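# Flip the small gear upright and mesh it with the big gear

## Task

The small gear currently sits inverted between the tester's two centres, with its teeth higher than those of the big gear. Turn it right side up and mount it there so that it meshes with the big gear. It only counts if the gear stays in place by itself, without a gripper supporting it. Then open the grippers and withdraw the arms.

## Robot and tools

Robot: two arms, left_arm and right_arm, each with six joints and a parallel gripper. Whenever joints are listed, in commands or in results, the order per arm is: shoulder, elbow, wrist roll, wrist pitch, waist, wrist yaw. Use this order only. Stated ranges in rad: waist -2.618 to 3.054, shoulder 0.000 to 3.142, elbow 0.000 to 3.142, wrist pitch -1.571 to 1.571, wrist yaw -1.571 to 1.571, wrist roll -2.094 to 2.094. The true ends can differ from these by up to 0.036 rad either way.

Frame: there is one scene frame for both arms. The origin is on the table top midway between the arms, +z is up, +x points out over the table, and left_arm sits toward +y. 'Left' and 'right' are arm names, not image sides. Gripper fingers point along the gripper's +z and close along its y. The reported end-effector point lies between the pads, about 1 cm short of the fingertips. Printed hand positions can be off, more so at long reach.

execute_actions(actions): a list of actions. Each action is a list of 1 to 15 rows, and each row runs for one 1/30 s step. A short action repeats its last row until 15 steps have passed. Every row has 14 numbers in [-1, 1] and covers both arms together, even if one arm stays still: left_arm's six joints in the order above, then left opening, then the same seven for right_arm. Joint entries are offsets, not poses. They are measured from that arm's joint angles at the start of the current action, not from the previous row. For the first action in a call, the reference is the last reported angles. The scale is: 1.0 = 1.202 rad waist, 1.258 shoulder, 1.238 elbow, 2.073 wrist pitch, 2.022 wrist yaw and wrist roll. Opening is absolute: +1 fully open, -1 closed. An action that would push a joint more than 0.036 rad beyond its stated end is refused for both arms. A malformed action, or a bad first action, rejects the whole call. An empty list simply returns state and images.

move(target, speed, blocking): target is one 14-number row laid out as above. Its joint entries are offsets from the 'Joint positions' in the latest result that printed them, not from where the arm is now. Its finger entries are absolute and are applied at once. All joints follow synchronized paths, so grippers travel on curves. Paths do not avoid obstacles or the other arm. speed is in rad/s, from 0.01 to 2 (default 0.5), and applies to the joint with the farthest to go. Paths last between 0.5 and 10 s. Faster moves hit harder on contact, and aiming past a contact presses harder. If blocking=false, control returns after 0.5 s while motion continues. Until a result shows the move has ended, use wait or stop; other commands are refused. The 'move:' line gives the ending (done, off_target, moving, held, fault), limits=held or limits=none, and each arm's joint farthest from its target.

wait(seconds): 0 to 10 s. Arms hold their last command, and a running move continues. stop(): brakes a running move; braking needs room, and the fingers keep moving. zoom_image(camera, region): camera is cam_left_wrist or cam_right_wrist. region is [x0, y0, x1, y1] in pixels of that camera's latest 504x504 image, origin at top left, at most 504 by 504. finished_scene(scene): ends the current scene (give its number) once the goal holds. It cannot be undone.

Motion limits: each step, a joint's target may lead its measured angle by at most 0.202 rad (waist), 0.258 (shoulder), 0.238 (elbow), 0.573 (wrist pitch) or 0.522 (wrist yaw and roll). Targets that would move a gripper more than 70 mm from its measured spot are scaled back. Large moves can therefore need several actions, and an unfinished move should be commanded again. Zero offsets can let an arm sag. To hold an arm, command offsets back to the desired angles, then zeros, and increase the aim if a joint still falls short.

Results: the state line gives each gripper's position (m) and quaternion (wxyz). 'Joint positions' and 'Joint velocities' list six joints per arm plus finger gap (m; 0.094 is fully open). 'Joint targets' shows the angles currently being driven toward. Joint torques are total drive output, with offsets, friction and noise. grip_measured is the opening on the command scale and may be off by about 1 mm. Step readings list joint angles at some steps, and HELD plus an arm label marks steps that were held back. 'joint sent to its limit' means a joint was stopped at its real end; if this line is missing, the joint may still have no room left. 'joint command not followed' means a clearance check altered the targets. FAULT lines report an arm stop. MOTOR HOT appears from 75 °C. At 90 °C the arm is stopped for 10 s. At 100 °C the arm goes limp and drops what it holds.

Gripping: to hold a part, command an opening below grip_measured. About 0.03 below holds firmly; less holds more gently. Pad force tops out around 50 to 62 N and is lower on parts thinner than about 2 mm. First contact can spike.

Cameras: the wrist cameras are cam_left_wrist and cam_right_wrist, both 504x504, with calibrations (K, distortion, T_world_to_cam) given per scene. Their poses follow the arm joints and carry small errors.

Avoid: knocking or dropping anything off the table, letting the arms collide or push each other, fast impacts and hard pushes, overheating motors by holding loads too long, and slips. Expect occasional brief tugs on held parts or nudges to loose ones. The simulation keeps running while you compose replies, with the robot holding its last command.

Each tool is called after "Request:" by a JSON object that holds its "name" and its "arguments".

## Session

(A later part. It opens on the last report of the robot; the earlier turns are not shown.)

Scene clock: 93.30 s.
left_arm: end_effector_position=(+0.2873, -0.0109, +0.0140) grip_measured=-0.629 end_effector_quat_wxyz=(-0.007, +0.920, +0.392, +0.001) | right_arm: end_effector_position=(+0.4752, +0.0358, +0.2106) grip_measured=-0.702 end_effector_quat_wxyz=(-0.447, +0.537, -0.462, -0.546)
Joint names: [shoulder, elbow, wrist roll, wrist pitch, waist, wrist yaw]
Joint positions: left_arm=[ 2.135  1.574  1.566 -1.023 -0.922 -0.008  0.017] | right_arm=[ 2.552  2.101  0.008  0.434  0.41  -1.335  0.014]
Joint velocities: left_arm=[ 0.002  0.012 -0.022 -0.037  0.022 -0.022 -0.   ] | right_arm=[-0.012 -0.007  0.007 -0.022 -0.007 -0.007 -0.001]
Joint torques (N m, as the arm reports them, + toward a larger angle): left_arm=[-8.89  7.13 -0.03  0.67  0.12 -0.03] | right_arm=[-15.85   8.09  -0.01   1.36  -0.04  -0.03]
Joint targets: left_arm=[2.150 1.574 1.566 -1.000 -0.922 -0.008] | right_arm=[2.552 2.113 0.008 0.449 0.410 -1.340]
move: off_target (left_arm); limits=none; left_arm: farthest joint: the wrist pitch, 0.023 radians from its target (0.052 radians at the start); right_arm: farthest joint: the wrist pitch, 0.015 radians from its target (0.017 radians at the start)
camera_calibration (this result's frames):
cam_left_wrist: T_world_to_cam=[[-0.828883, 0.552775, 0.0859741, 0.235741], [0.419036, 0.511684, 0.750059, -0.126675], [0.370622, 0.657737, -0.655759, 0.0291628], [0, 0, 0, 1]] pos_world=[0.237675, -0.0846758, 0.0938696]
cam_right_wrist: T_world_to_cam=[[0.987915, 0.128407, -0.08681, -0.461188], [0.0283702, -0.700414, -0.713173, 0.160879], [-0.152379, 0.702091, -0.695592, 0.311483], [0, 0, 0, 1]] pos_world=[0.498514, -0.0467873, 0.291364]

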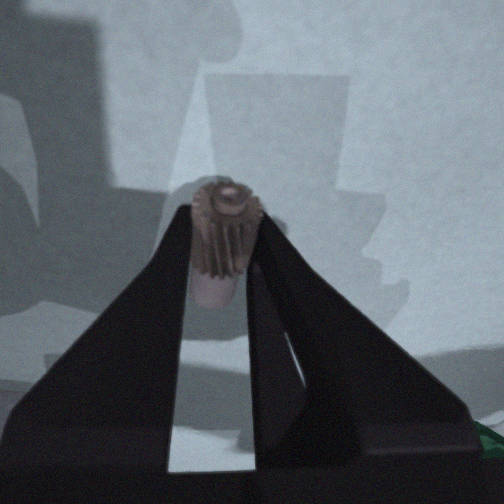

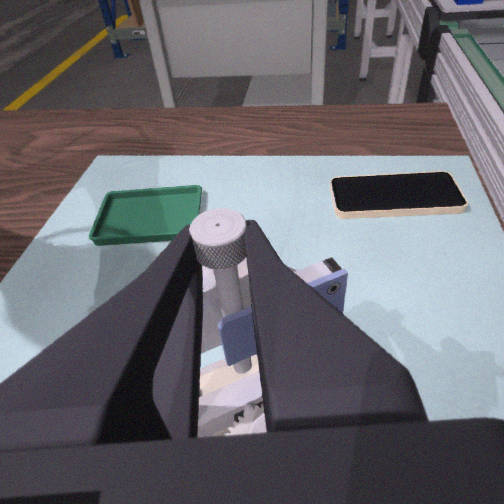

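Request:
{"name": "execute_actions", "arguments": {"actions": [[[0,0,0,0,0,0,-0.62,0,0.01,0,0,0,0,-0.73]],[[0,0,0,0,0,0,-0.5,0,0.01,0,0,0,0,-0.73]],[[-0.021,0,0,0,0,0,1,0,0.01,0,0,0,0,-0.73]]]}}

Request:
{"name": "move", "arguments": {"target": [0,0,-0.78,0,0,0,1,0,0.01,0,0,0,0,-0.73], "speed": 1.3}}

Request:
{"name": "move", "arguments": {"target": [0,0,-0.77,0,0.017,0,1,0,0.01,0,0,0,0,-0.73], "speed": 1.3}}

Scene clock: 103.40 s.
left_arm: end_effector_position=(+0.2881, -0.0116, +0.0179) grip_measured=+1.000 end_effector_quat_wxyz=(-0.003, +0.920, +0.392, +0.003) | right_arm: end_effector_position=(+0.4752, +0.0358, +0.2106) grip_measured=-0.707 end_effector_quat_wxyz=(-0.447, +0.537, -0.462, -0.546)
Joint names: [shoulder, elbow, wrist roll, wrist pitch, waist, wrist yaw]
Joint positions: left_arm=[ 2.124  1.574  1.566 -1.023 -0.922 -0.008  0.094] | right_arm=[ 2.552  2.101  0.008  0.434  0.41  -1.335  0.014]
Joint velocities: left_arm=[-0.007 -0.007 -0.081 -0.066  0.012 -0.007  0.   ] | right_arm=[ 0.017 -0.002 -0.022  0.007 -0.012 -0.051 -0.001]
Joint torques (N m, as the arm reports them, + toward a larger angle): left_arm=[-11.56   6.93   0.04   0.47   0.05  -0.09] | right_arm=[-15.86   8.15   0.02   1.22   0.11  -0.02]
Joint targets: left_arm=[2.108 1.574 1.566 -1.023 -0.922 -0.008] | right_arm=[2.552 2.113 0.008 0.434 0.410 -1.335]
Step readings (joint positions; steps 1 to 15: 1st action; 16 to 30: 2nd action; 31 to 45: 3rd action):
0: left_arm=[2.135 1.574 1.566 -1.023 -0.922 -0.008] | right_arm=[2.552 2.101 0.008 0.434 0.410 -1.335]
1: left_arm=[2.135 1.574 1.566 -1.023 -0.922 -0.008] | right_arm=[2.552 2.101 0.008 0.434 0.410 -1.335]
2: left_arm=[2.135 1.574 1.566 -1.023 -0.922 -0.008] | right_arm=[2.552 2.101 0.008 0.434 0.410 -1.335]
4: left_arm=[2.135 1.574 1.566 -1.023 -0.922 -0.008] | right_arm=[2.552 2.101 0.008 0.434 0.410 -1.335]
8: left_arm=[2.135 1.574 1.566 -1.023 -0.922 -0.008] | right_arm=[2.552 2.101 0.008 0.434 0.410 -1.335]
15: left_arm=[2.135 1.574 1.566 -1.023 -0.922 -0.008] | right_arm=[2.552 2.101 0.008 0.434 0.410 -1.335]
16: left_arm=[2.135 1.574 1.566 -1.023 -0.922 -0.008] | right_arm=[2.552 2.101 0.008 0.434 0.410 -1.335]
17: left_arm=[2.135 1.574 1.566 -1.023 -0.922 -0.008] | right_arm=[2.552 2.101 0.008 0.434 0.410 -1.335]
19: left_arm=[2.135 1.574 1.566 -1.023 -0.922 -0.008] | right_arm=[2.552 2.101 0.008 0.434 0.410 -1.335]
23: left_arm=[2.135 1.574 1.566 -1.023 -0.922 -0.008] | right_arm=[2.552 2.101 0.008 0.434 0.410 -1.335]
30: left_arm=[2.135 1.574 1.566 -1.023 -0.922 -0.008] | right_arm=[2.552 2.101 0.008 0.434 0.410 -1.335]
31: left_arm=[2.134 1.574 1.566 -1.023 -0.922 -0.008] | right_arm=[2.552 2.101 0.008 0.434 0.410 -1.335]
32: left_arm=[2.133 1.574 1.566 -1.023 -0.922 -0.008] | right_arm=[2.552 2.101 0.008 0.434 0.410 -1.335]
34: left_arm=[2.129 1.574 1.566 -1.023 -0.922 -0.008] | right_arm=[2.552 2.101 0.008 0.434 0.410 -1.335]
38: left_arm=[2.125 1.574 1.566 -1.023 -0.922 -0.008] | right_arm=[2.552 2.101 0.008 0.434 0.410 -1.335]
45: Joint positions above
camera_calibration (this result's frames):
cam_left_wrist: T_world_to_cam=[[-0.829482, 0.553356, 0.0758768, 0.236804], [0.413491, 0.517059, 0.74945, -0.127863], [0.375479, 0.65303, -0.657699, 0.0304975], [0, 0, 0, 1]] pos_world=[0.237844, -0.08484, 0.0979172]
cam_right_wrist: T_world_to_cam=[[0.987915, 0.128407, -0.08681, -0.461188], [0.0283702, -0.700414, -0.713173, 0.160879], [-0.152379, 0.702091, -0.695592, 0.311483], [0, 0, 0, 1]] pos_world=[0.498514, -0.0467873, 0.291364]

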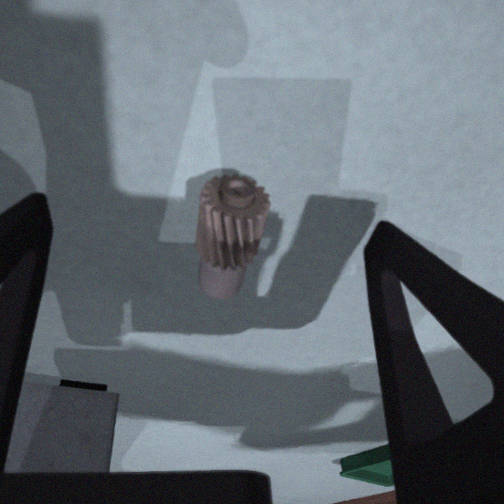

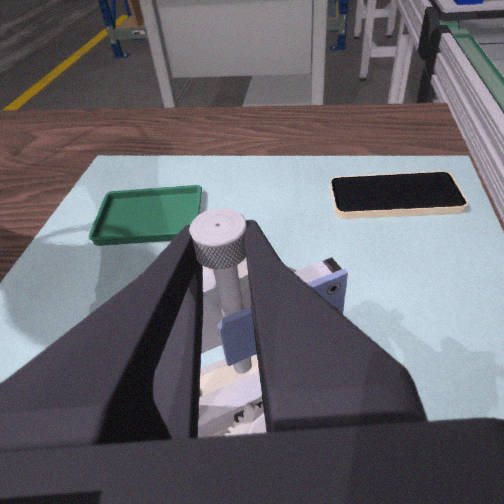

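Scene clock: 105.63 s.
left_arm: end_effector_position=(+0.2881, -0.0116, +0.0179) grip_measured=+1.000 end_effector_quat_wxyz=(+0.000, +0.373, +0.928, +0.004) | right_arm: end_effector_position=(+0.4752, +0.0358, +0.2106) grip_measured=-0.707 end_effector_quat_wxyz=(-0.447, +0.537, -0.462, -0.546)
Joint names: [shoulder, elbow, wrist roll, wrist pitch, waist, wrist yaw]
Joint positions: left_arm=[ 2.124  1.574 -0.005 -1.023 -0.922 -0.008  0.094] | right_arm=[ 2.552  2.101  0.008  0.434  0.41  -1.335  0.014]
Joint velocities: left_arm=[-0.002 -0.017  0.022 -0.007 -0.002  0.037  0.   ] | right_arm=[-0.007 -0.002 -0.037  0.007  0.002  0.007 -0.   ]
Joint torques (N m, as the arm reports them, + toward a larger angle): left_arm=[-10.17   6.84  -0.05   0.43   0.1   -0.09] | right_arm=[-15.86   8.18  -0.01   1.23  -0.04   0.03]
Joint targets: left_arm=[2.124 1.574 -0.011 -1.023 -0.922 -0.008] | right_arm=[2.552 2.113 0.008 0.434 0.410 -1.335]
move: done; limits=none; left_arm: farthest joint: the wrist roll, 0.006 radians from its target (1.577 radians at the start); right_arm: farthest joint: the elbow, 0.013 radians from its target (0.013 radians at the start)
camera_calibration (this result's frames):
cam_left_wrist: T_world_to_cam=[[-0.553797, -0.829993, 0.0664892, 0.141445], [-0.525933, 0.410588, 0.744857, 0.141605], [-0.645525, 0.377531, -0.663903, 0.321528], [0, 0, 0, 1]] pos_world=[0.360361, -0.06213, 0.0985832]
cam_right_wrist: T_world_to_cam=[[0.987915, 0.128407, -0.08681, -0.461188], [0.0283702, -0.700414, -0.713173, 0.160879], [-0.152379, 0.702091, -0.695592, 0.311483], [0, 0, 0, 1]] pos_world=[0.498514, -0.0467873, 0.291364]

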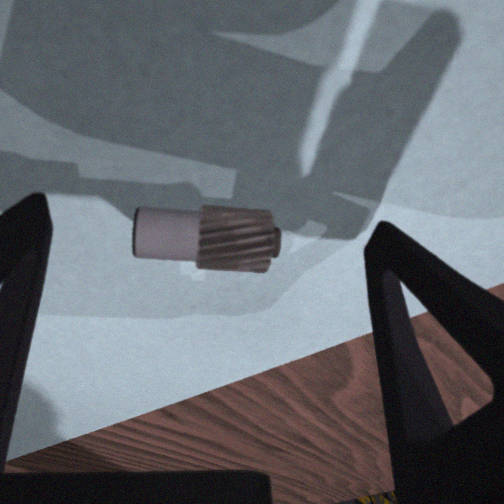

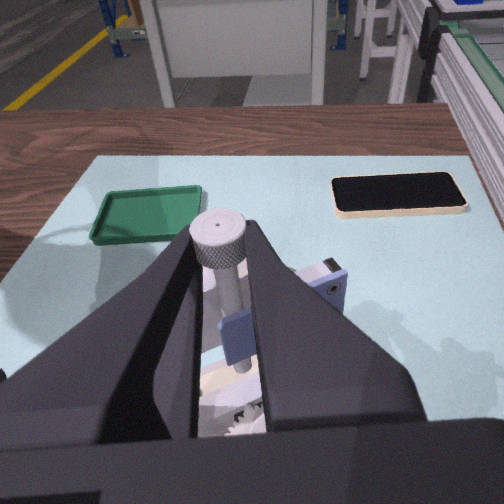

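Scene clock: 107.83 s.
left_arm: end_effector_position=(+0.2915, -0.0080, +0.0179) grip_measured=+1.000 end_effector_quat_wxyz=(+0.003, -0.389, +0.921, +0.003) | right_arm: end_effector_position=(+0.4752, +0.0358, +0.2106) grip_measured=-0.707 end_effector_quat_wxyz=(-0.447, +0.537, -0.462, -0.546)
Joint names: [shoulder, elbow, wrist roll, wrist pitch, waist, wrist yaw]
Joint positions: left_arm=[ 2.124  1.574 -1.556 -1.023 -0.909 -0.008  0.094] | right_arm=[ 2.552  2.101  0.008  0.434  0.41  -1.335  0.014]
Joint velocities: left_arm=[-0.017 -0.012 -0.066  0.066  0.002  0.007  0.   ] | right_arm=[ 0.012 -0.002 -0.007 -0.037 -0.002 -0.007  0.   ]
Joint torques (N m, as the arm reports them, + toward a larger angle): left_arm=[-10.29   6.8   -0.02   0.48   0.67  -0.05] | right_arm=[-15.8    8.13  -0.02   1.24   0.     0.  ]
Joint targets: left_arm=[2.124 1.574 -1.562 -1.023 -0.902 -0.008] | right_arm=[2.552 2.113 0.008 0.434 0.410 -1.335]
move: done; limits=none; left_arm: farthest joint: the waist, 0.008 radians from its target (0.020 radians at the start); right_arm: farthest joint: the elbow, 0.013 radians from its target (0.013 radians at the start)
camera_calibration (this result's frames):
cam_left_wrist: T_world_to_cam=[[0.825196, -0.55998, 0.0739872, -0.253602], [-0.422868, -0.525614, 0.738181, 0.104503], [-0.374478, -0.640431, -0.670533, 0.235332], [0, 0, 0, 1]] pos_world=[0.341589, 0.0636299, 0.0994192]
cam_right_wrist: T_world_to_cam=[[0.987915, 0.128407, -0.08681, -0.461188], [0.0283702, -0.700414, -0.713173, 0.160879], [-0.152379, 0.702091, -0.695592, 0.311483], [0, 0, 0, 1]] pos_world=[0.498514, -0.0467873, 0.291364]

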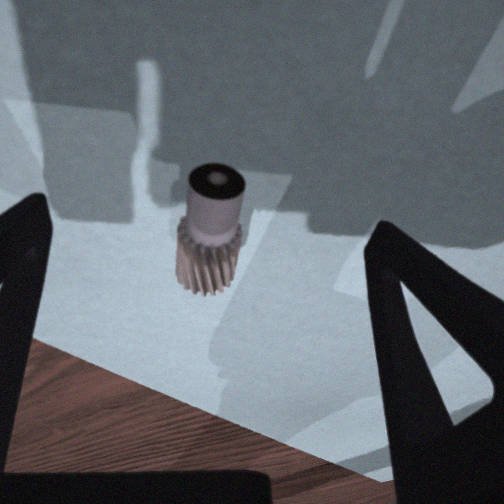

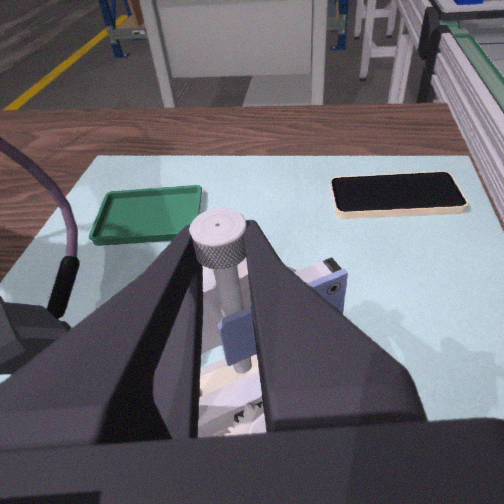

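Request:
{"name": "execute_actions", "arguments": {"actions": [[[0.02,0,0,-0.01,0,0,-0.3,0,0.01,0,0,0,0,-0.73]],[[0,0,0,0,0,0,-0.58,0,0.01,0,0,0,0,-0.73]],[[0,0,0,0,0,0,-0.67,0,0.01,0,0,0,0,-0.73]]]}}

Scene clock: 115.40 s.
left_arm: end_effector_position=(+0.2905, -0.0070, +0.0127) grip_measured=-0.630 end_effector_quat_wxyz=(+0.001, -0.389, +0.921, +0.009) | right_arm: end_effector_position=(+0.4752, +0.0358, +0.2106) grip_measured=-0.707 end_effector_quat_wxyz=(-0.447, +0.537, -0.462, -0.546)
Joint names: [shoulder, elbow, wrist roll, wrist pitch, waist, wrist yaw]
Joint positions: left_arm=[ 2.138  1.574 -1.557 -1.023 -0.909 -0.008  0.017] | right_arm=[ 2.552  2.101  0.008  0.434  0.41  -1.335  0.014]
Joint velocities: left_arm=[-0.012 -0.002  0.037  0.007 -0.012  0.007 -0.   ] | right_arm=[-0.017 -0.002  0.007  0.051 -0.012 -0.007  0.001]
Joint torques (N m, as the arm reports them, + toward a larger angle): left_arm=[-10.22   6.7   -0.02   0.43   0.06  -0.07] | right_arm=[-15.75   8.11   0.01   1.23  -0.02  -0.02]
Joint targets: left_arm=[2.138 1.574 -1.557 -1.023 -0.909 -0.008] | right_arm=[2.552 2.113 0.008 0.434 0.410 -1.335]
Step readings (joint positions; steps 1 to 15: 1st action; 16 to 30: 2nd action; 31 to 45: 3rd action):
0: left_arm=[2.124 1.574 -1.557 -1.023 -0.909 -0.008] | right_arm=[2.552 2.101 0.008 0.434 0.410 -1.335]
1: left_arm=[2.125 1.574 -1.557 -1.023 -0.909 -0.008] | right_arm=[2.552 2.101 0.008 0.434 0.410 -1.335]
2: left_arm=[2.127 1.574 -1.557 -1.023 -0.909 -0.008] | right_arm=[2.552 2.101 0.008 0.434 0.410 -1.335]
4: left_arm=[2.131 1.574 -1.557 -1.023 -0.909 -0.008] | right_arm=[2.552 2.101 0.008 0.434 0.410 -1.335]
8: left_arm=[2.138 1.574 -1.557 -1.023 -0.909 -0.008] | right_arm=[2.552 2.101 0.008 0.434 0.410 -1.335]
15: left_arm=[2.138 1.574 -1.557 -1.023 -0.909 -0.008] | right_arm=[2.552 2.101 0.008 0.434 0.410 -1.335]
16: left_arm=[2.138 1.574 -1.557 -1.023 -0.909 -0.008] | right_arm=[2.552 2.101 0.008 0.434 0.410 -1.335]
17: left_arm=[2.138 1.574 -1.557 -1.023 -0.909 -0.008] | right_arm=[2.552 2.101 0.008 0.434 0.410 -1.335]
19: left_arm=[2.138 1.574 -1.557 -1.023 -0.909 -0.008] | right_arm=[2.552 2.101 0.008 0.434 0.410 -1.335]
23: left_arm=[2.138 1.574 -1.557 -1.023 -0.909 -0.008] | right_arm=[2.552 2.101 0.008 0.434 0.410 -1.335]
30: left_arm=[2.138 1.574 -1.557 -1.023 -0.909 -0.008] | right_arm=[2.552 2.101 0.008 0.434 0.410 -1.335]
31: left_arm=[2.138 1.574 -1.557 -1.023 -0.909 -0.008] | right_arm=[2.552 2.101 0.008 0.434 0.410 -1.335]
32: left_arm=[2.138 1.574 -1.557 -1.023 -0.909 -0.008] | right_arm=[2.552 2.101 0.008 0.434 0.410 -1.335]
34: left_arm=[2.138 1.574 -1.557 -1.023 -0.909 -0.008] | right_arm=[2.552 2.101 0.008 0.434 0.410 -1.335]
38: left_arm=[2.138 1.574 -1.557 -1.023 -0.909 -0.008] | right_arm=[2.552 2.101 0.008 0.434 0.410 -1.335]
45: Joint positions above
camera_calibration (this result's frames):
cam_left_wrist: T_world_to_cam=[[0.82608, -0.560299, 0.0604664, -0.251907], [-0.415307, -0.532734, 0.73737, 0.10617], [-0.380935, -0.634239, -0.672777, 0.234042], [0, 0, 0, 1]] pos_world=[0.341343, 0.0638556, 0.0944037]
cam_right_wrist: T_world_to_cam=[[0.987915, 0.128407, -0.08681, -0.461188], [0.0283702, -0.700414, -0.713173, 0.160879], [-0.152379, 0.702091, -0.695592, 0.311483], [0, 0, 0, 1]] pos_world=[0.498514, -0.0467873, 0.291364]

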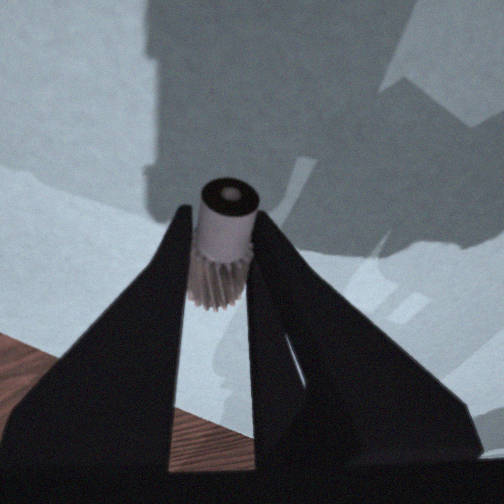

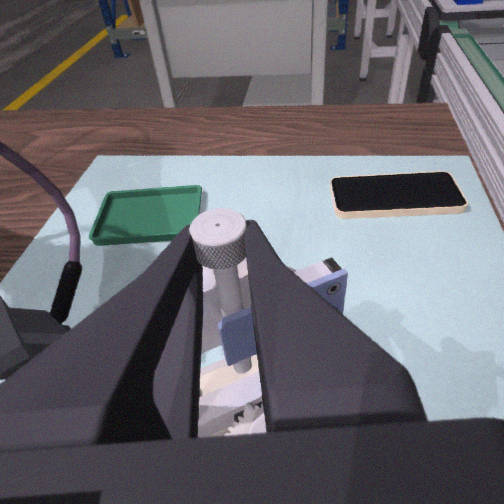

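Request:
{"name": "move", "arguments": {"target": [-0.47,-0.4,0.4,0.27,0.6,0,-0.67,0,0.01,0,0,0,0,-0.73], "speed": 0.6}}

Request:
{"name": "move", "arguments": {"target": [0.4,-0.245,0.374,0.84,-0.045,0.455,-0.67,0,0.01,0,0,0,0,-0.73], "speed": 0.9}}

Scene clock: 122.13 s.
left_arm: end_effector_position=(+0.4078, +0.2508, +0.1225) grip_measured=-0.630 end_effector_quat_wxyz=(+0.280, -0.337, +0.891, -0.116) | right_arm: end_effector_position=(+0.4752, +0.0358, +0.2106) grip_measured=-0.707 end_effector_quat_wxyz=(-0.447, +0.537, -0.462, -0.546)
Joint names: [shoulder, elbow, wrist roll, wrist pitch, waist, wrist yaw]
Joint positions: left_arm=[ 1.565  1.095 -0.757 -0.485 -0.188 -0.003  0.017] | right_arm=[ 2.552  2.101  0.008  0.434  0.41  -1.335  0.014]
Joint velocities: left_arm=[-0.007 -0.002  0.066  0.007 -0.002 -0.066 -0.001] | right_arm=[-0.002 -0.002 -0.022 -0.022  0.002 -0.022 -0.001]
Joint torques (N m, as the arm reports them, + toward a larger angle): left_arm=[-7.58  6.64  0.09  1.8  -0.01 -0.05] | right_arm=[-15.77   8.05   0.03   1.24   0.    -0.02]
Joint targets: left_arm=[1.547 1.079 -0.748 -0.464 -0.188 -0.008] | right_arm=[2.552 2.113 0.008 0.434 0.410 -1.335]
move: off_target (left_arm); limits=none; left_arm: farthest joint: the wrist pitch, 0.022 radians from its target (0.560 radians at the start); right_arm: farthest joint: the elbow, 0.013 radians from its target (0.013 radians at the start)
camera_calibration (this result's frames):
cam_left_wrist: T_world_to_cam=[[0.590236, -0.614775, 0.523137, -0.157832], [-0.806541, -0.475914, 0.35071, 0.403952], [0.0333602, -0.628934, -0.776743, 0.358571], [0, 0, 0, 1]] pos_world=[0.406999, 0.320732, 0.219415]
cam_right_wrist: T_world_to_cam=[[0.987915, 0.128407, -0.08681, -0.461188], [0.0283702, -0.700414, -0.713173, 0.160879], [-0.152379, 0.702091, -0.695592, 0.311483], [0, 0, 0, 1]] pos_world=[0.498514, -0.0467873, 0.291364]

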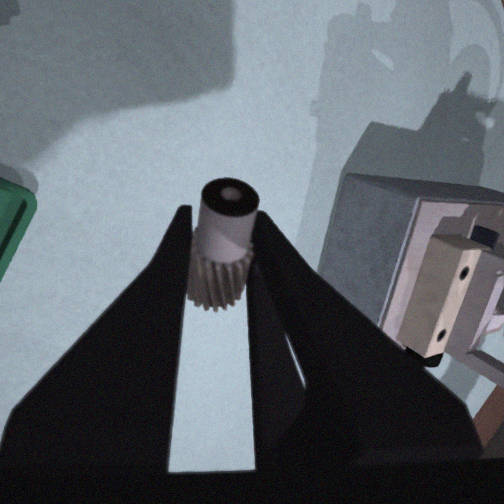

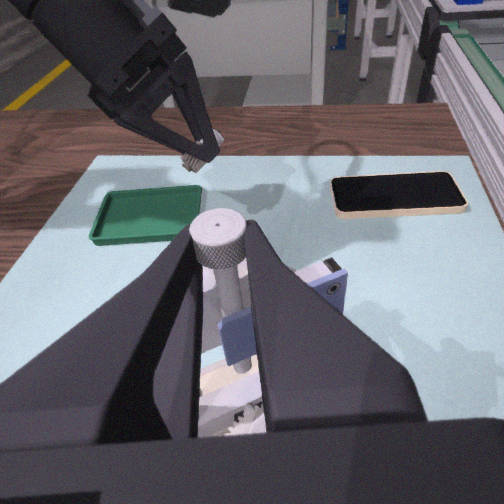

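Scene clock: 124.97 s.
left_arm: end_effector_position=(+0.4449, +0.0871, +0.1335) grip_measured=-0.630 end_effector_quat_wxyz=(+0.614, +0.330, +0.630, -0.341) | right_arm: end_effector_position=(+0.4752, +0.0358, +0.2106) grip_measured=-0.707 end_effector_quat_wxyz=(-0.447, +0.537, -0.462, -0.546)
Joint names: [shoulder, elbow, wrist roll, wrist pitch, waist, wrist yaw]
Joint positions: left_arm=[ 2.061  0.805 -0.008  1.235 -0.235  0.906  0.017] | right_arm=[ 2.552  2.101  0.008  0.434  0.41  -1.335  0.014]
Joint velocities: left_arm=[-0.002 -0.017 -0.007  0.022 -0.017  0.022 -0.   ] | right_arm=[-0.007  0.002 -0.11   0.037  0.012 -0.051 -0.001]
Joint torques (N m, as the arm reports them, + toward a larger angle): left_arm=[-8.28  4.3   0.11  2.18 -0.64  0.08] | right_arm=[-15.81   8.2   -0.01   1.21  -0.13  -0.02]
Joint targets: left_arm=[2.068 0.792 -0.001 1.256 -0.242 0.917] | right_arm=[2.552 2.113 0.008 0.434 0.410 -1.335]
move: off_target (left_arm); limits=none; left_arm: farthest joint: the wrist pitch, 0.021 radians from its target (1.741 radians at the start); right_arm: farthest joint: the elbow, 0.013 radians from its target (0.013 radians at the start)
camera_calibration (this result's frames):
cam_left_wrist: T_world_to_cam=[[-0.856072, -0.476745, 0.199635, 0.388482], [-0.478635, 0.585475, -0.654315, 0.247953], [0.19506, -0.655693, -0.729396, 0.187034], [0, 0, 0, 1]] pos_world=[0.414765, 0.162673, 0.221107]
cam_right_wrist: T_world_to_cam=[[0.987915, 0.128407, -0.08681, -0.461188], [0.0283702, -0.700414, -0.713173, 0.160879], [-0.152379, 0.702091, -0.695592, 0.311483], [0, 0, 0, 1]] pos_world=[0.498514, -0.0467873, 0.291364]

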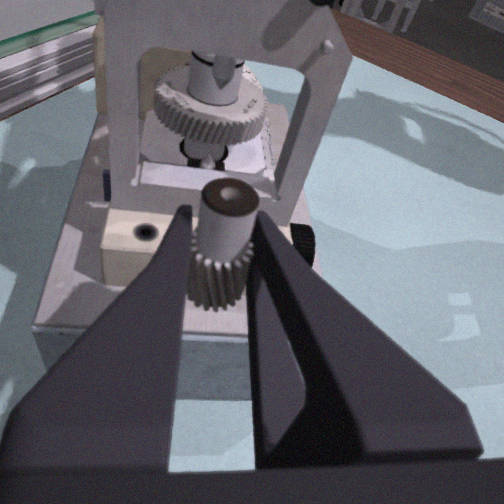

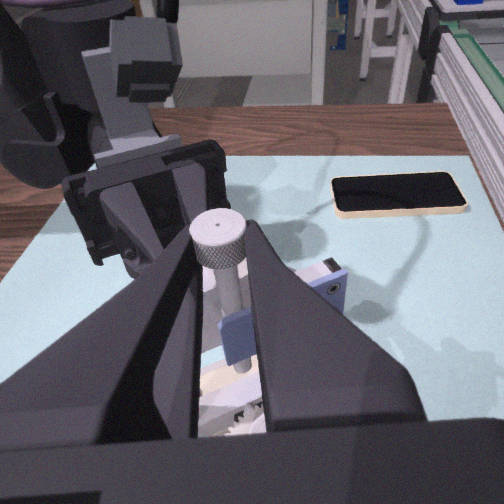

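Request:
{"name": "execute_actions", "arguments": {"actions": []}}

Scene clock: 142.37 s.
left_arm: end_effector_position=(+0.4448, +0.0871, +0.1336) grip_measured=-0.630 end_effector_quat_wxyz=(+0.615, +0.330, +0.630, -0.341) | right_arm: end_effector_position=(+0.4752, +0.0358, +0.2106) grip_measured=-0.707 end_effector_quat_wxyz=(-0.447, +0.537, -0.462, -0.546)
Joint names: [shoulder, elbow, wrist roll, wrist pitch, waist, wrist yaw]
Joint positions: left_arm=[ 2.061  0.805 -0.008  1.235 -0.235  0.906  0.017] | right_arm=[ 2.552  2.101  0.008  0.434  0.41  -1.335  0.014]
Joint velocities: left_arm=[-0.007 -0.012 -0.051  0.007 -0.027  0.007  0.001] | right_arm=[-0.007  0.012 -0.022 -0.066 -0.002  0.007 -0.001]
Joint torques (N m, as the arm reports them, + toward a larger angle): left_arm=[-8.11  4.48  0.09  2.18 -0.25  0.07] | right_arm=[-15.79   8.13   0.02   1.23   0.09   0.03]
Joint targets: left_arm=[2.068 0.792 -0.001 1.256 -0.242 0.917] | right_arm=[2.552 2.113 0.008 0.434 0.410 -1.335]
camera_calibration (this result's frames):
cam_left_wrist: T_world_to_cam=[[-0.856396, -0.476448, 0.198956, 0.388612], [-0.477952, 0.585771, -0.654549, 0.247696], [0.195316, -0.655644, -0.729371, 0.18695], [0, 0, 0, 1]] pos_world=[0.414678, 0.162633, 0.221168]
cam_right_wrist: T_world_to_cam=[[0.987915, 0.128407, -0.08681, -0.461188], [0.0283702, -0.700414, -0.713173, 0.160879], [-0.152379, 0.702091, -0.695592, 0.311483], [0, 0, 0, 1]] pos_world=[0.498514, -0.0467873, 0.291364]

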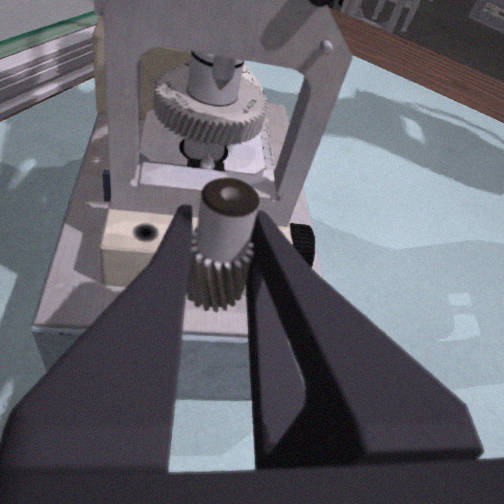

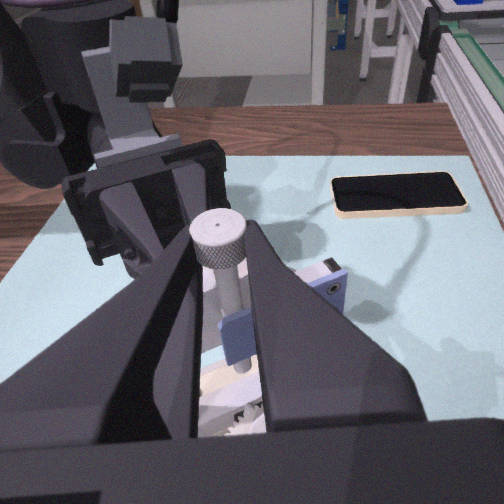

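Request:
{"name": "move", "arguments": {"target": [0.06,0.121,0.005,-0.028,-0.078,-0.046,-0.67,-0.093,0.025,0,0.05,0,0,-0.73], "speed": 0.07}}

Scene clock: 151.13 s.
left_arm: end_effector_position=(+0.4674, +0.0522, +0.1375) grip_measured=-0.630 end_effector_quat_wxyz=(+0.622, +0.336, +0.622, -0.338) | right_arm: end_effector_position=(+0.4749, +0.0355, +0.2304) grip_measured=-0.707 end_effector_quat_wxyz=(-0.463, +0.538, -0.456, -0.538)
Joint names: [shoulder, elbow, wrist roll, wrist pitch, waist, wrist yaw]
Joint positions: left_arm=[ 2.125  0.929 -0.004  1.198 -0.321  0.824  0.017] | right_arm=[ 2.519  2.101  0.016  0.443  0.411 -1.316  0.014]
Joint velocities: left_arm=[-0.012 -0.012 -0.022 -0.022 -0.002 -0.007 -0.   ] | right_arm=[ 0.007  0.012 -0.11  -0.007  0.007 -0.022 -0.001]
Joint torques (N m, as the arm reports them, + toward a larger angle): left_arm=[-8.99  8.15  0.02  1.85 -0.57 -0.17] | right_arm=[-23.06   9.49  -0.09   2.19  -0.14  -0.2 ]
Joint targets: left_arm=[2.136 0.955 0.003 1.178 -0.329 0.813] | right_arm=[2.435 2.131 0.008 0.538 0.410 -1.335]
move: off_target (left_arm, right_arm); limits=none; left_arm: farthest joint: the elbow, 0.025 radians from its target (0.150 radians at the start); right_arm: farthest joint: the wrist pitch, 0.094 radians from its target (0.103 radians at the start)
camera_calibration (this result's frames):
cam_left_wrist: T_world_to_cam=[[-0.863321, -0.472505, 0.177246, 0.396583], [-0.458599, 0.587959, -0.666327, 0.273952], [0.21063, -0.656539, -0.724287, 0.154653], [0, 0, 0, 1]] pos_world=[0.435438, 0.127851, 0.224262]
cam_right_wrist: T_world_to_cam=[[0.992104, 0.112498, -0.0554362, -0.467837], [0.0378629, -0.690065, -0.722756, 0.172144], [-0.119563, 0.714951, -0.688876, 0.307758], [0, 0, 0, 1]] pos_world=[0.494422, -0.0486104, 0.310491]

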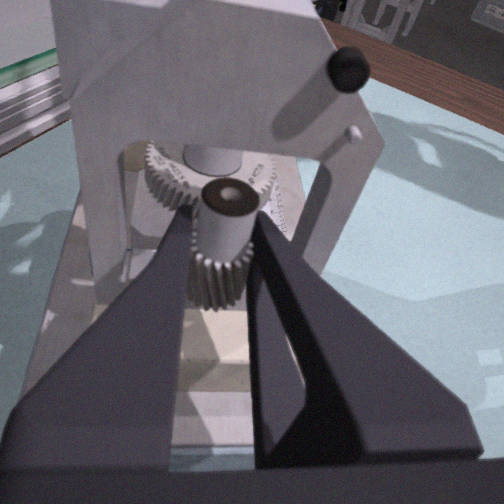

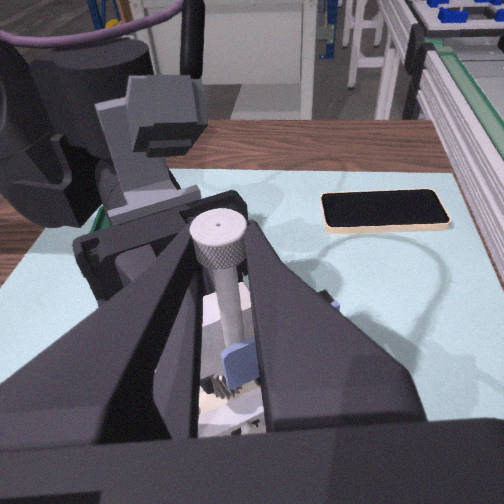

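Request:
{"name": "execute_actions", "arguments": {"actions": [[[0.018,0.04,0.003,-0.015,-0.018,-0.012,-0.67,-0.055,0.025,0,0.045,0,0,-0.73]],[[0.018,0.04,0.003,-0.015,-0.018,-0.012,-0.67,-0.055,0.025,0,0.045,0,0,-0.73]]]}}

Scene clock: 155.00 s.
left_arm: end_effector_position=(+0.4745, +0.0373, +0.1385) grip_measured=-0.630 end_effector_quat_wxyz=(+0.622, +0.338, +0.620, -0.340) | right_arm: end_effector_position=(+0.4750, +0.0356, +0.2304) grip_measured=-0.707 end_effector_quat_wxyz=(-0.462, +0.537, -0.457, -0.538)
Joint names: [shoulder, elbow, wrist roll, wrist pitch, waist, wrist yaw]
Joint positions: left_arm=[ 2.149  0.979 -0.004  1.175 -0.354  0.798  0.017] | right_arm=[ 2.519  2.101  0.02   0.443  0.411 -1.316  0.014]
Joint velocities: left_arm=[-0.022  0.007  0.022  0.022 -0.007  0.007  0.001] | right_arm=[-0.002  0.002 -0.022  0.022 -0.002 -0.066 -0.   ]
Joint torques (N m, as the arm reports them, + toward a larger angle): left_arm=[-9.08  8.29  0.07  1.83 -0.21 -0.17] | right_arm=[-21.77   9.59  -0.03   2.2    0.03   0.01]
Joint targets: left_arm=[2.159 1.003 0.002 1.155 -0.360 0.787] | right_arm=[2.450 2.131 0.018 0.537 0.411 -1.316]
Step readings (joint positions; steps 1 to 15: 1st action; 16 to 30: 2nd action):
0: left_arm=[2.125 0.929 -0.004 1.197 -0.321 0.824] | right_arm=[2.519 2.101 0.016 0.443 0.411 -1.316]
1: left_arm=[2.127 0.933 -0.004 1.196 -0.323 0.823] | right_arm=[2.519 2.101 0.017 0.443 0.411 -1.316]
2: left_arm=[2.130 0.940 -0.004 1.194 -0.325 0.820] | right_arm=[2.519 2.101 0.017 0.443 0.411 -1.316]
4: left_arm=[2.136 0.951 -0.004 1.191 -0.331 0.815] | right_arm=[2.519 2.101 0.018 0.443 0.411 -1.316]
8: left_arm=[2.137 0.954 -0.004 1.188 -0.338 0.813] | right_arm=[2.519 2.101 0.018 0.443 0.411 -1.316]
15: left_arm=[2.137 0.954 -0.004 1.186 -0.338 0.811] | right_arm=[2.519 2.101 0.019 0.443 0.411 -1.316]
16: left_arm=[2.138 0.957 -0.004 1.185 -0.339 0.810] | right_arm=[2.519 2.101 0.019 0.443 0.411 -1.316]
17: left_arm=[2.142 0.965 -0.004 1.183 -0.341 0.807] | right_arm=[2.519 2.101 0.019 0.443 0.411 -1.316]
19: left_arm=[2.147 0.976 -0.004 1.180 -0.348 0.802] | right_arm=[2.519 2.101 0.019 0.443 0.411 -1.316]
23: left_arm=[2.149 0.979 -0.004 1.177 -0.354 0.800] | right_arm=[2.519 2.101 0.020 0.443 0.411 -1.316]
30: Joint positions above
camera_calibration (this result's frames):
cam_left_wrist: T_world_to_cam=[[-0.866892, -0.46678, 0.174973, 0.397285], [-0.452788, 0.590478, -0.668071, 0.283991], [0.208524, -0.658371, -0.723233, 0.145107], [0, 0, 0, 1]] pos_world=[0.442732, 0.113288, 0.225158]
cam_right_wrist: T_world_to_cam=[[0.991971, 0.111731, -0.0592463, -0.467004], [0.0346244, -0.690511, -0.722493, 0.17365], [-0.121635, 0.714641, -0.688835, 0.308747], [0, 0, 0, 1]] pos_world=[0.494796, -0.0485573, 0.310468]

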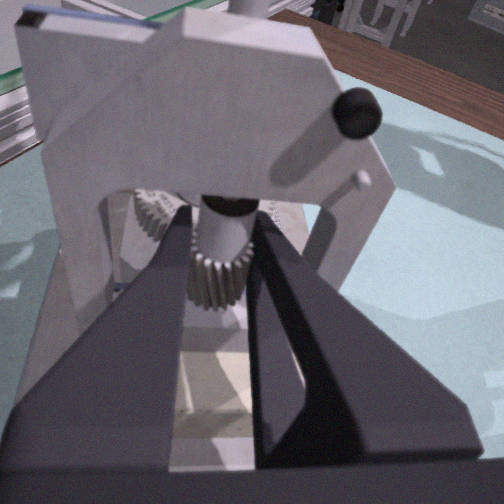

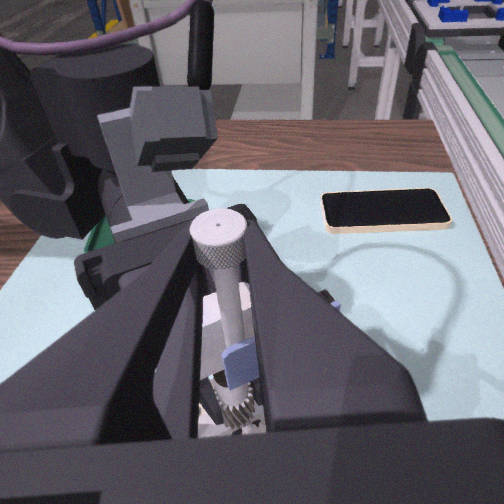

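Request:
{"name": "execute_actions", "arguments": {"actions": [[[0.0185,0.037,0.003,-0.015,-0.0115,-0.014,-0.67,-0.055,0.025,0,0.045,0,0,-0.73]]]}}

Scene clock: 159.97 s.
left_arm: end_effector_position=(+0.4799, +0.0352, +0.1387) grip_measured=-0.630 end_effector_quat_wxyz=(+0.624, +0.335, +0.621, -0.336) | right_arm: end_effector_position=(+0.4750, +0.0356, +0.2304) grip_measured=-0.707 end_effector_quat_wxyz=(-0.462, +0.537, -0.457, -0.539)
Joint names: [shoulder, elbow, wrist roll, wrist pitch, waist, wrist yaw]
Joint positions: left_arm=[ 2.16   1.    -0.004  1.167 -0.36   0.781  0.017] | right_arm=[ 2.519  2.101  0.021  0.444  0.411 -1.316  0.014]
Joint velocities: left_arm=[ 0.012  0.007 -0.007 -0.022 -0.002 -0.051 -0.001] | right_arm=[-0.002 -0.007  0.022 -0.022 -0.022 -0.022  0.001]
Joint torques (N m, as the arm reports them, + toward a larger angle): left_arm=[-8.94  8.1   0.05  1.83 -0.62 -0.08] | right_arm=[-21.78   9.6   -0.02   2.17   0.03   0.02]
Joint targets: left_arm=[2.172 1.024 0.002 1.144 -0.368 0.769] | right_arm=[2.450 2.131 0.020 0.536 0.411 -1.316]
Step readings (joint positions):
0: left_arm=[2.149 0.979 -0.004 1.175 -0.354 0.797] | right_arm=[2.519 2.101 0.020 0.443 0.411 -1.316]
1: left_arm=[2.150 0.981 -0.004 1.174 -0.355 0.796] | right_arm=[2.519 2.101 0.020 0.443 0.411 -1.316]
2: left_arm=[2.154 0.988 -0.004 1.172 -0.356 0.792] | right_arm=[2.519 2.101 0.020 0.443 0.411 -1.316]
4: left_arm=[2.157 0.996 -0.004 1.170 -0.357 0.789] | right_arm=[2.519 2.101 0.020 0.444 0.411 -1.316]
8: left_arm=[2.160 1.000 -0.004 1.167 -0.360 0.783] | right_arm=[2.519 2.101 0.021 0.444 0.411 -1.316]
15: Joint positions above
camera_calibration (this result's frames):
cam_left_wrist: T_world_to_cam=[[-0.862233, -0.475967, 0.173231, 0.399304], [-0.45762, 0.585429, -0.669221, 0.290527], [0.217113, -0.656298, -0.722589, 0.138366], [0, 0, 0, 1]] pos_world=[0.447203, 0.110782, 0.225236]
cam_right_wrist: T_world_to_cam=[[0.991923, 0.111736, -0.0600237, -0.466799], [0.0340652, -0.690529, -0.722502, 0.17395], [-0.122178, 0.714622, -0.688758, 0.309018], [0, 0, 0, 1]] pos_world=[0.494858, -0.0485555, 0.310499]

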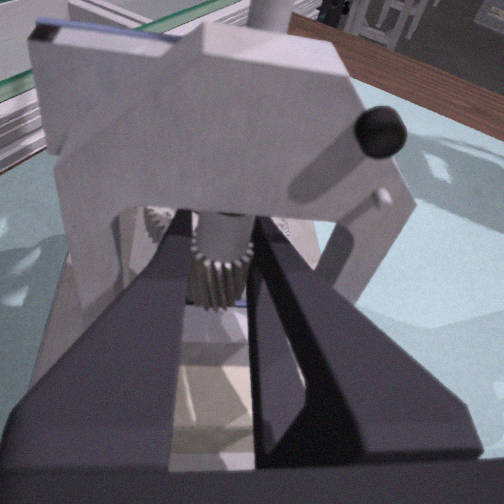

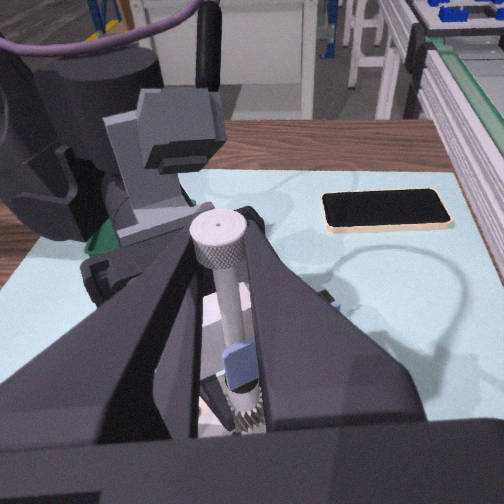

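Nudge forward and down while lowering knob.

Request:
{"name": "execute_actions", "arguments": {"actions": [[[0.012,0.018,0,-0.008,-0.0095,-0.004,-0.67,-0.04,0.025,0,0.04,0,0,-0.73]],[[0.012,0.015,0,-0.005,-0.004,0,-0.67,-0.025,0.02,0,0.03,0,0,-0.73]],[[0.008,0.015,0,0,-0.004,0,-0.67,-0.016,0.02,0,0.02,0,0,-0.73]],[[0.008,0.015,0,0,-0.004,0,-0.67,-0.01,0.015,0,0.01,0,0,-0.73]]]}}

Scene clock: 167.13 s.
left_arm: end_effector_position=(+0.4795, +0.0340, +0.1386) grip_measured=-0.630 end_effector_quat_wxyz=(+0.624, +0.336, +0.620, -0.337) | right_arm: end_effector_position=(+0.4749, +0.0360, +0.2209) grip_measured=-0.707 end_effector_quat_wxyz=(-0.452, +0.535, -0.462, -0.544)
Joint names: [shoulder, elbow, wrist roll, wrist pitch, waist, wrist yaw]
Joint positions: left_arm=[ 2.16   1.    -0.004  1.167 -0.363  0.78   0.017] | right_arm=[ 2.535  2.101  0.022  0.438  0.411 -1.325  0.014]
Joint velocities: left_arm=[ 0.007 -0.012 -0.051  0.11  -0.017  0.022 -0.   ] | right_arm=[ 0.002  0.007 -0.007 -0.081 -0.017  0.051  0.   ]
Joint torques (N m, as the arm reports them, + toward a larger angle): left_arm=[-9.25  7.73  0.05  2.03 -0.32 -0.06] | right_arm=[-17.54   8.56  -0.01   1.49  -0.05   0.01]
Joint targets: left_arm=[2.170 1.018 -0.004 1.167 -0.368 0.781] | right_arm=[2.515 2.119 0.022 0.463 0.411 -1.320]
Step readings (joint positions; steps 1 to 15: 1st action; 16 to 30: 2nd action; 31 to 45: 3rd action; 46 to 60: 4th action):
0: left_arm=[2.160 1.000 -0.004 1.167 -0.360 0.781] | right_arm=[2.519 2.101 0.021 0.444 0.411 -1.316]
1: left_arm=[2.160 1.000 -0.004 1.167 -0.361 0.781] | right_arm=[2.519 2.101 0.021 0.444 0.411 -1.316]
2: left_arm=[2.160 1.000 -0.004 1.167 -0.361 0.781] | right_arm=[2.519 2.101 0.021 0.444 0.411 -1.316]
4: left_arm=[2.160 1.000 -0.004 1.167 -0.362 0.781] | right_arm=[2.519 2.101 0.021 0.444 0.411 -1.316]
8: left_arm=[2.160 1.000 -0.004 1.167 -0.363 0.781] | right_arm=[2.519 2.101 0.022 0.444 0.411 -1.316]
15: left_arm=[2.160 1.000 -0.004 1.167 -0.363 0.781] | right_arm=[2.519 2.101 0.022 0.444 0.411 -1.316]
16: left_arm=[2.160 1.000 -0.004 1.167 -0.363 0.781] | right_arm=[2.519 2.101 0.022 0.444 0.411 -1.316]
17: left_arm=[2.160 1.000 -0.004 1.167 -0.363 0.781] | right_arm=[2.519 2.101 0.022 0.444 0.411 -1.316]
19: left_arm=[2.160 1.000 -0.004 1.167 -0.363 0.781] | right_arm=[2.519 2.101 0.022 0.444 0.411 -1.316]
23: left_arm=[2.160 1.000 -0.004 1.167 -0.363 0.781] | right_arm=[2.519 2.101 0.022 0.444 0.411 -1.316]
30: left_arm=[2.160 1.000 -0.004 1.167 -0.363 0.781] | right_arm=[2.519 2.101 0.022 0.444 0.411 -1.316]
31: left_arm=[2.160 1.000 -0.004 1.167 -0.363 0.781] | right_arm=[2.521 2.101 0.022 0.443 0.411 -1.316]
32: left_arm=[2.160 1.000 -0.004 1.167 -0.363 0.781] | right_arm=[2.522 2.101 0.022 0.442 0.411 -1.316]
34: left_arm=[2.160 1.000 -0.004 1.167 -0.363 0.781] | right_arm=[2.525 2.101 0.022 0.442 0.411 -1.319]
38: left_arm=[2.160 1.000 -0.004 1.167 -0.363 0.781] | right_arm=[2.528 2.101 0.022 0.442 0.411 -1.321]
45: left_arm=[2.160 1.000 -0.004 1.167 -0.363 0.781] | right_arm=[2.528 2.101 0.022 0.442 0.411 -1.321]
46: left_arm=[2.160 1.000 -0.004 1.167 -0.363 0.781] | right_arm=[2.529 2.101 0.022 0.441 0.411 -1.321]
47: left_arm=[2.160 1.000 -0.004 1.167 -0.363 0.781] | right_arm=[2.530 2.101 0.022 0.439 0.411 -1.322]
49: left_arm=[2.160 1.000 -0.004 1.167 -0.363 0.781] | right_arm=[2.533 2.101 0.022 0.438 0.411 -1.324]
53: left_arm=[2.160 1.000 -0.004 1.167 -0.363 0.780] | right_arm=[2.535 2.101 0.022 0.438 0.411 -1.325]
60: Joint positions above
camera_calibration (this result's frames):
cam_left_wrist: T_world_to_cam=[[-0.863075, -0.474335, 0.173518, 0.398622], [-0.456753, 0.586351, -0.669006, 0.290478], [0.21559, -0.656657, -0.722719, 0.138389], [0, 0, 0, 1]] pos_world=[0.446882, 0.109633, 0.225179]
cam_right_wrist: T_world_to_cam=[[0.989428, 0.120196, -0.0811496, -0.461757], [0.0258009, -0.696516, -0.717077, 0.170303], [-0.142712, 0.707402, -0.692254, 0.312964], [0, 0, 0, 1]] pos_world=[0.497145, -0.0472708, 0.3013]

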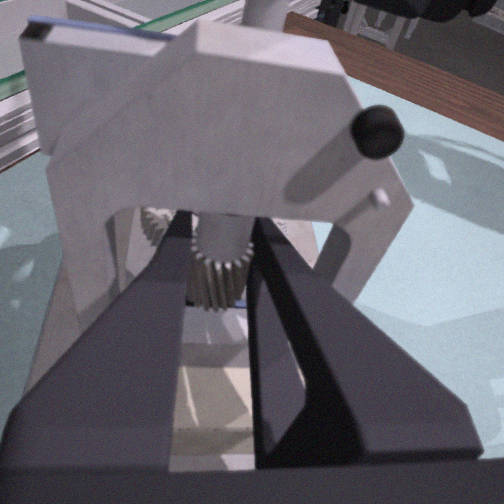

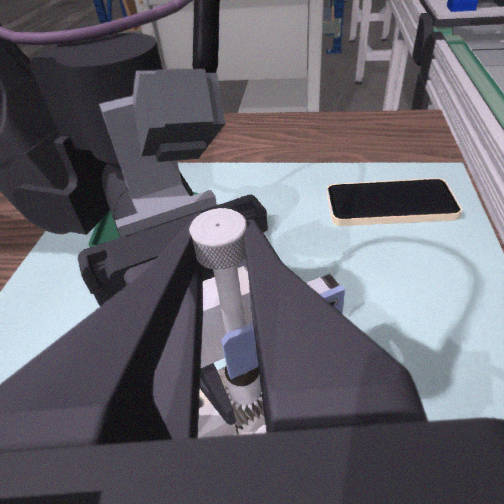

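Request:
{"name": "execute_actions", "arguments": {"actions": [[[0.015,0.012,0,0,-0.004,0,-0.67,-0.008,0.012,0,0.005,0,0,-0.73]],[[0.015,0.012,0,0,-0.004,0,-0.67,-0.005,0.01,0,0,0,0,-0.73]],[[0.01,0.012,0,0,-0.004,0,-0.67,0,0.01,0,0,0,0,-0.73]]]}}

Request:
{"name": "zoom_image", "arguments": {"camera": "cam_right_wrist", "region": [170,310,310,450]}}

Scene clock: 174.27 s.
left_arm: end_effector_position=(+0.4795, +0.0339, +0.1375) grip_measured=-0.630 end_effector_quat_wxyz=(+0.623, +0.336, +0.621, -0.337) | right_arm: end_effector_position=(+0.4748, +0.0359, +0.2196) grip_measured=-0.707 end_effector_quat_wxyz=(-0.448, +0.533, -0.465, -0.546)
Joint names: [shoulder, elbow, wrist roll, wrist pitch, waist, wrist yaw]
Joint positions: left_arm=[ 2.163  1.    -0.004  1.168 -0.363  0.78   0.017] | right_arm=[ 2.535  2.101  0.022  0.426  0.411 -1.325  0.014]
Joint velocities: left_arm=[ 0.002 -0.007  0.037  0.022  0.017  0.037 -0.   ] | right_arm=[-0.002  0.007 -0.007  0.007 -0.007 -0.037  0.   ]
Joint torques (N m, as the arm reports them, + toward a larger angle): left_arm=[-9.05  7.35  0.    2.03 -0.22 -0.05] | right_arm=[-15.88   8.05  -0.01   1.25  -0.03  -0.03]
Joint targets: left_arm=[2.175 1.014 -0.004 1.168 -0.368 0.780] | right_arm=[2.535 2.113 0.022 0.428 0.411 -1.325]
Step readings (joint positions; steps 1 to 15: 1st action; 16 to 30: 2nd action; 31 to 45: 3rd action):
0: left_arm=[2.160 1.000 -0.004 1.167 -0.363 0.780] | right_arm=[2.535 2.101 0.022 0.438 0.411 -1.325]
1: left_arm=[2.161 1.000 -0.004 1.167 -0.363 0.780] | right_arm=[2.535 2.101 0.022 0.436 0.411 -1.325]
2: left_arm=[2.162 1.000 -0.004 1.167 -0.363 0.780] | right_arm=[2.535 2.101 0.022 0.435 0.411 -1.325]
4: left_arm=[2.163 1.000 -0.004 1.168 -0.363 0.780] | right_arm=[2.535 2.101 0.022 0.433 0.411 -1.325]
8: left_arm=[2.163 1.000 -0.004 1.168 -0.363 0.780] | right_arm=[2.535 2.101 0.022 0.433 0.411 -1.325]
15: left_arm=[2.163 1.000 -0.004 1.168 -0.363 0.780] | right_arm=[2.535 2.101 0.022 0.433 0.411 -1.325]
16: left_arm=[2.163 1.000 -0.004 1.168 -0.363 0.780] | right_arm=[2.535 2.101 0.022 0.431 0.411 -1.325]
17: left_arm=[2.163 1.000 -0.004 1.168 -0.363 0.780] | right_arm=[2.535 2.101 0.022 0.430 0.411 -1.325]
19: left_arm=[2.163 1.000 -0.004 1.168 -0.363 0.780] | right_arm=[2.535 2.101 0.022 0.428 0.411 -1.325]
23: left_arm=[2.163 1.000 -0.004 1.168 -0.363 0.780] | right_arm=[2.535 2.101 0.022 0.428 0.411 -1.325]
30: left_arm=[2.163 1.000 -0.004 1.168 -0.363 0.780] | right_arm=[2.535 2.101 0.022 0.428 0.411 -1.325]
31: left_arm=[2.163 1.000 -0.004 1.168 -0.363 0.780] | right_arm=[2.535 2.101 0.022 0.428 0.411 -1.325]
32: left_arm=[2.163 1.000 -0.004 1.168 -0.363 0.780] | right_arm=[2.535 2.101 0.022 0.427 0.411 -1.325]
34: left_arm=[2.163 1.000 -0.004 1.168 -0.363 0.780] | right_arm=[2.535 2.101 0.022 0.427 0.411 -1.325]
38: left_arm=[2.163 1.000 -0.004 1.168 -0.363 0.780] | right_arm=[2.535 2.101 0.022 0.427 0.411 -1.325]
45: Joint positions above
camera_calibration (this result's frames):
cam_left_wrist: T_world_to_cam=[[-0.862815, -0.47439, 0.174654, 0.398572], [-0.45775, 0.586565, -0.668137, 0.290122], [0.214512, -0.656426, -0.723249, 0.138159], [0, 0, 0, 1]] pos_world=[0.44706, 0.109594, 0.224152]
cam_right_wrist: T_world_to_cam=[[0.988474, 0.120177, -0.0920724, -0.458938], [0.0185618, -0.699785, -0.714113, 0.172266], [-0.150251, 0.704173, -0.693949, 0.31613], [0, 0, 0, 1]] pos_world=[0.497949, -0.046907, 0.30014]

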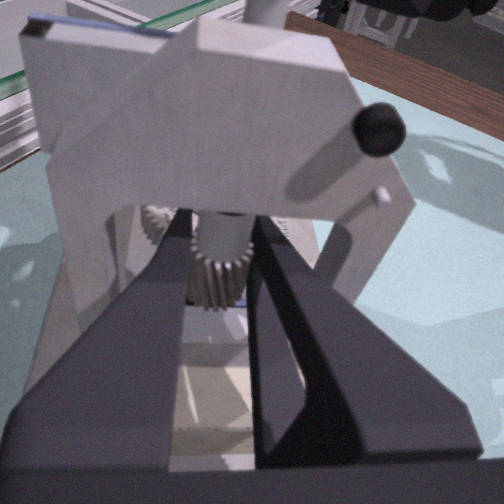

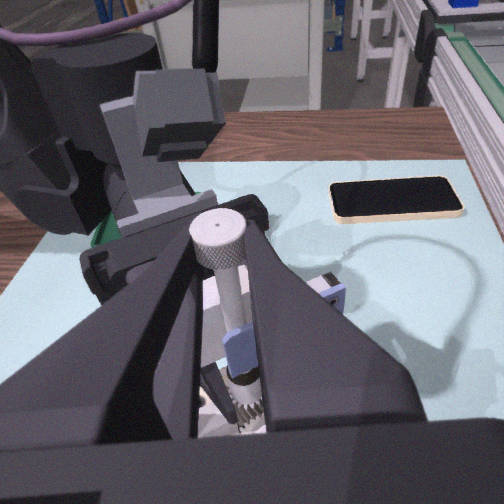

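Region (170, 310, 310, 450) of cam_right_wrist's 504x504 image, scaled by 3.600, with more detail than that image has.

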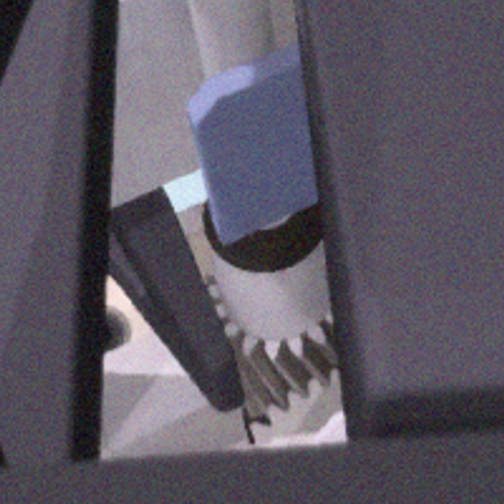

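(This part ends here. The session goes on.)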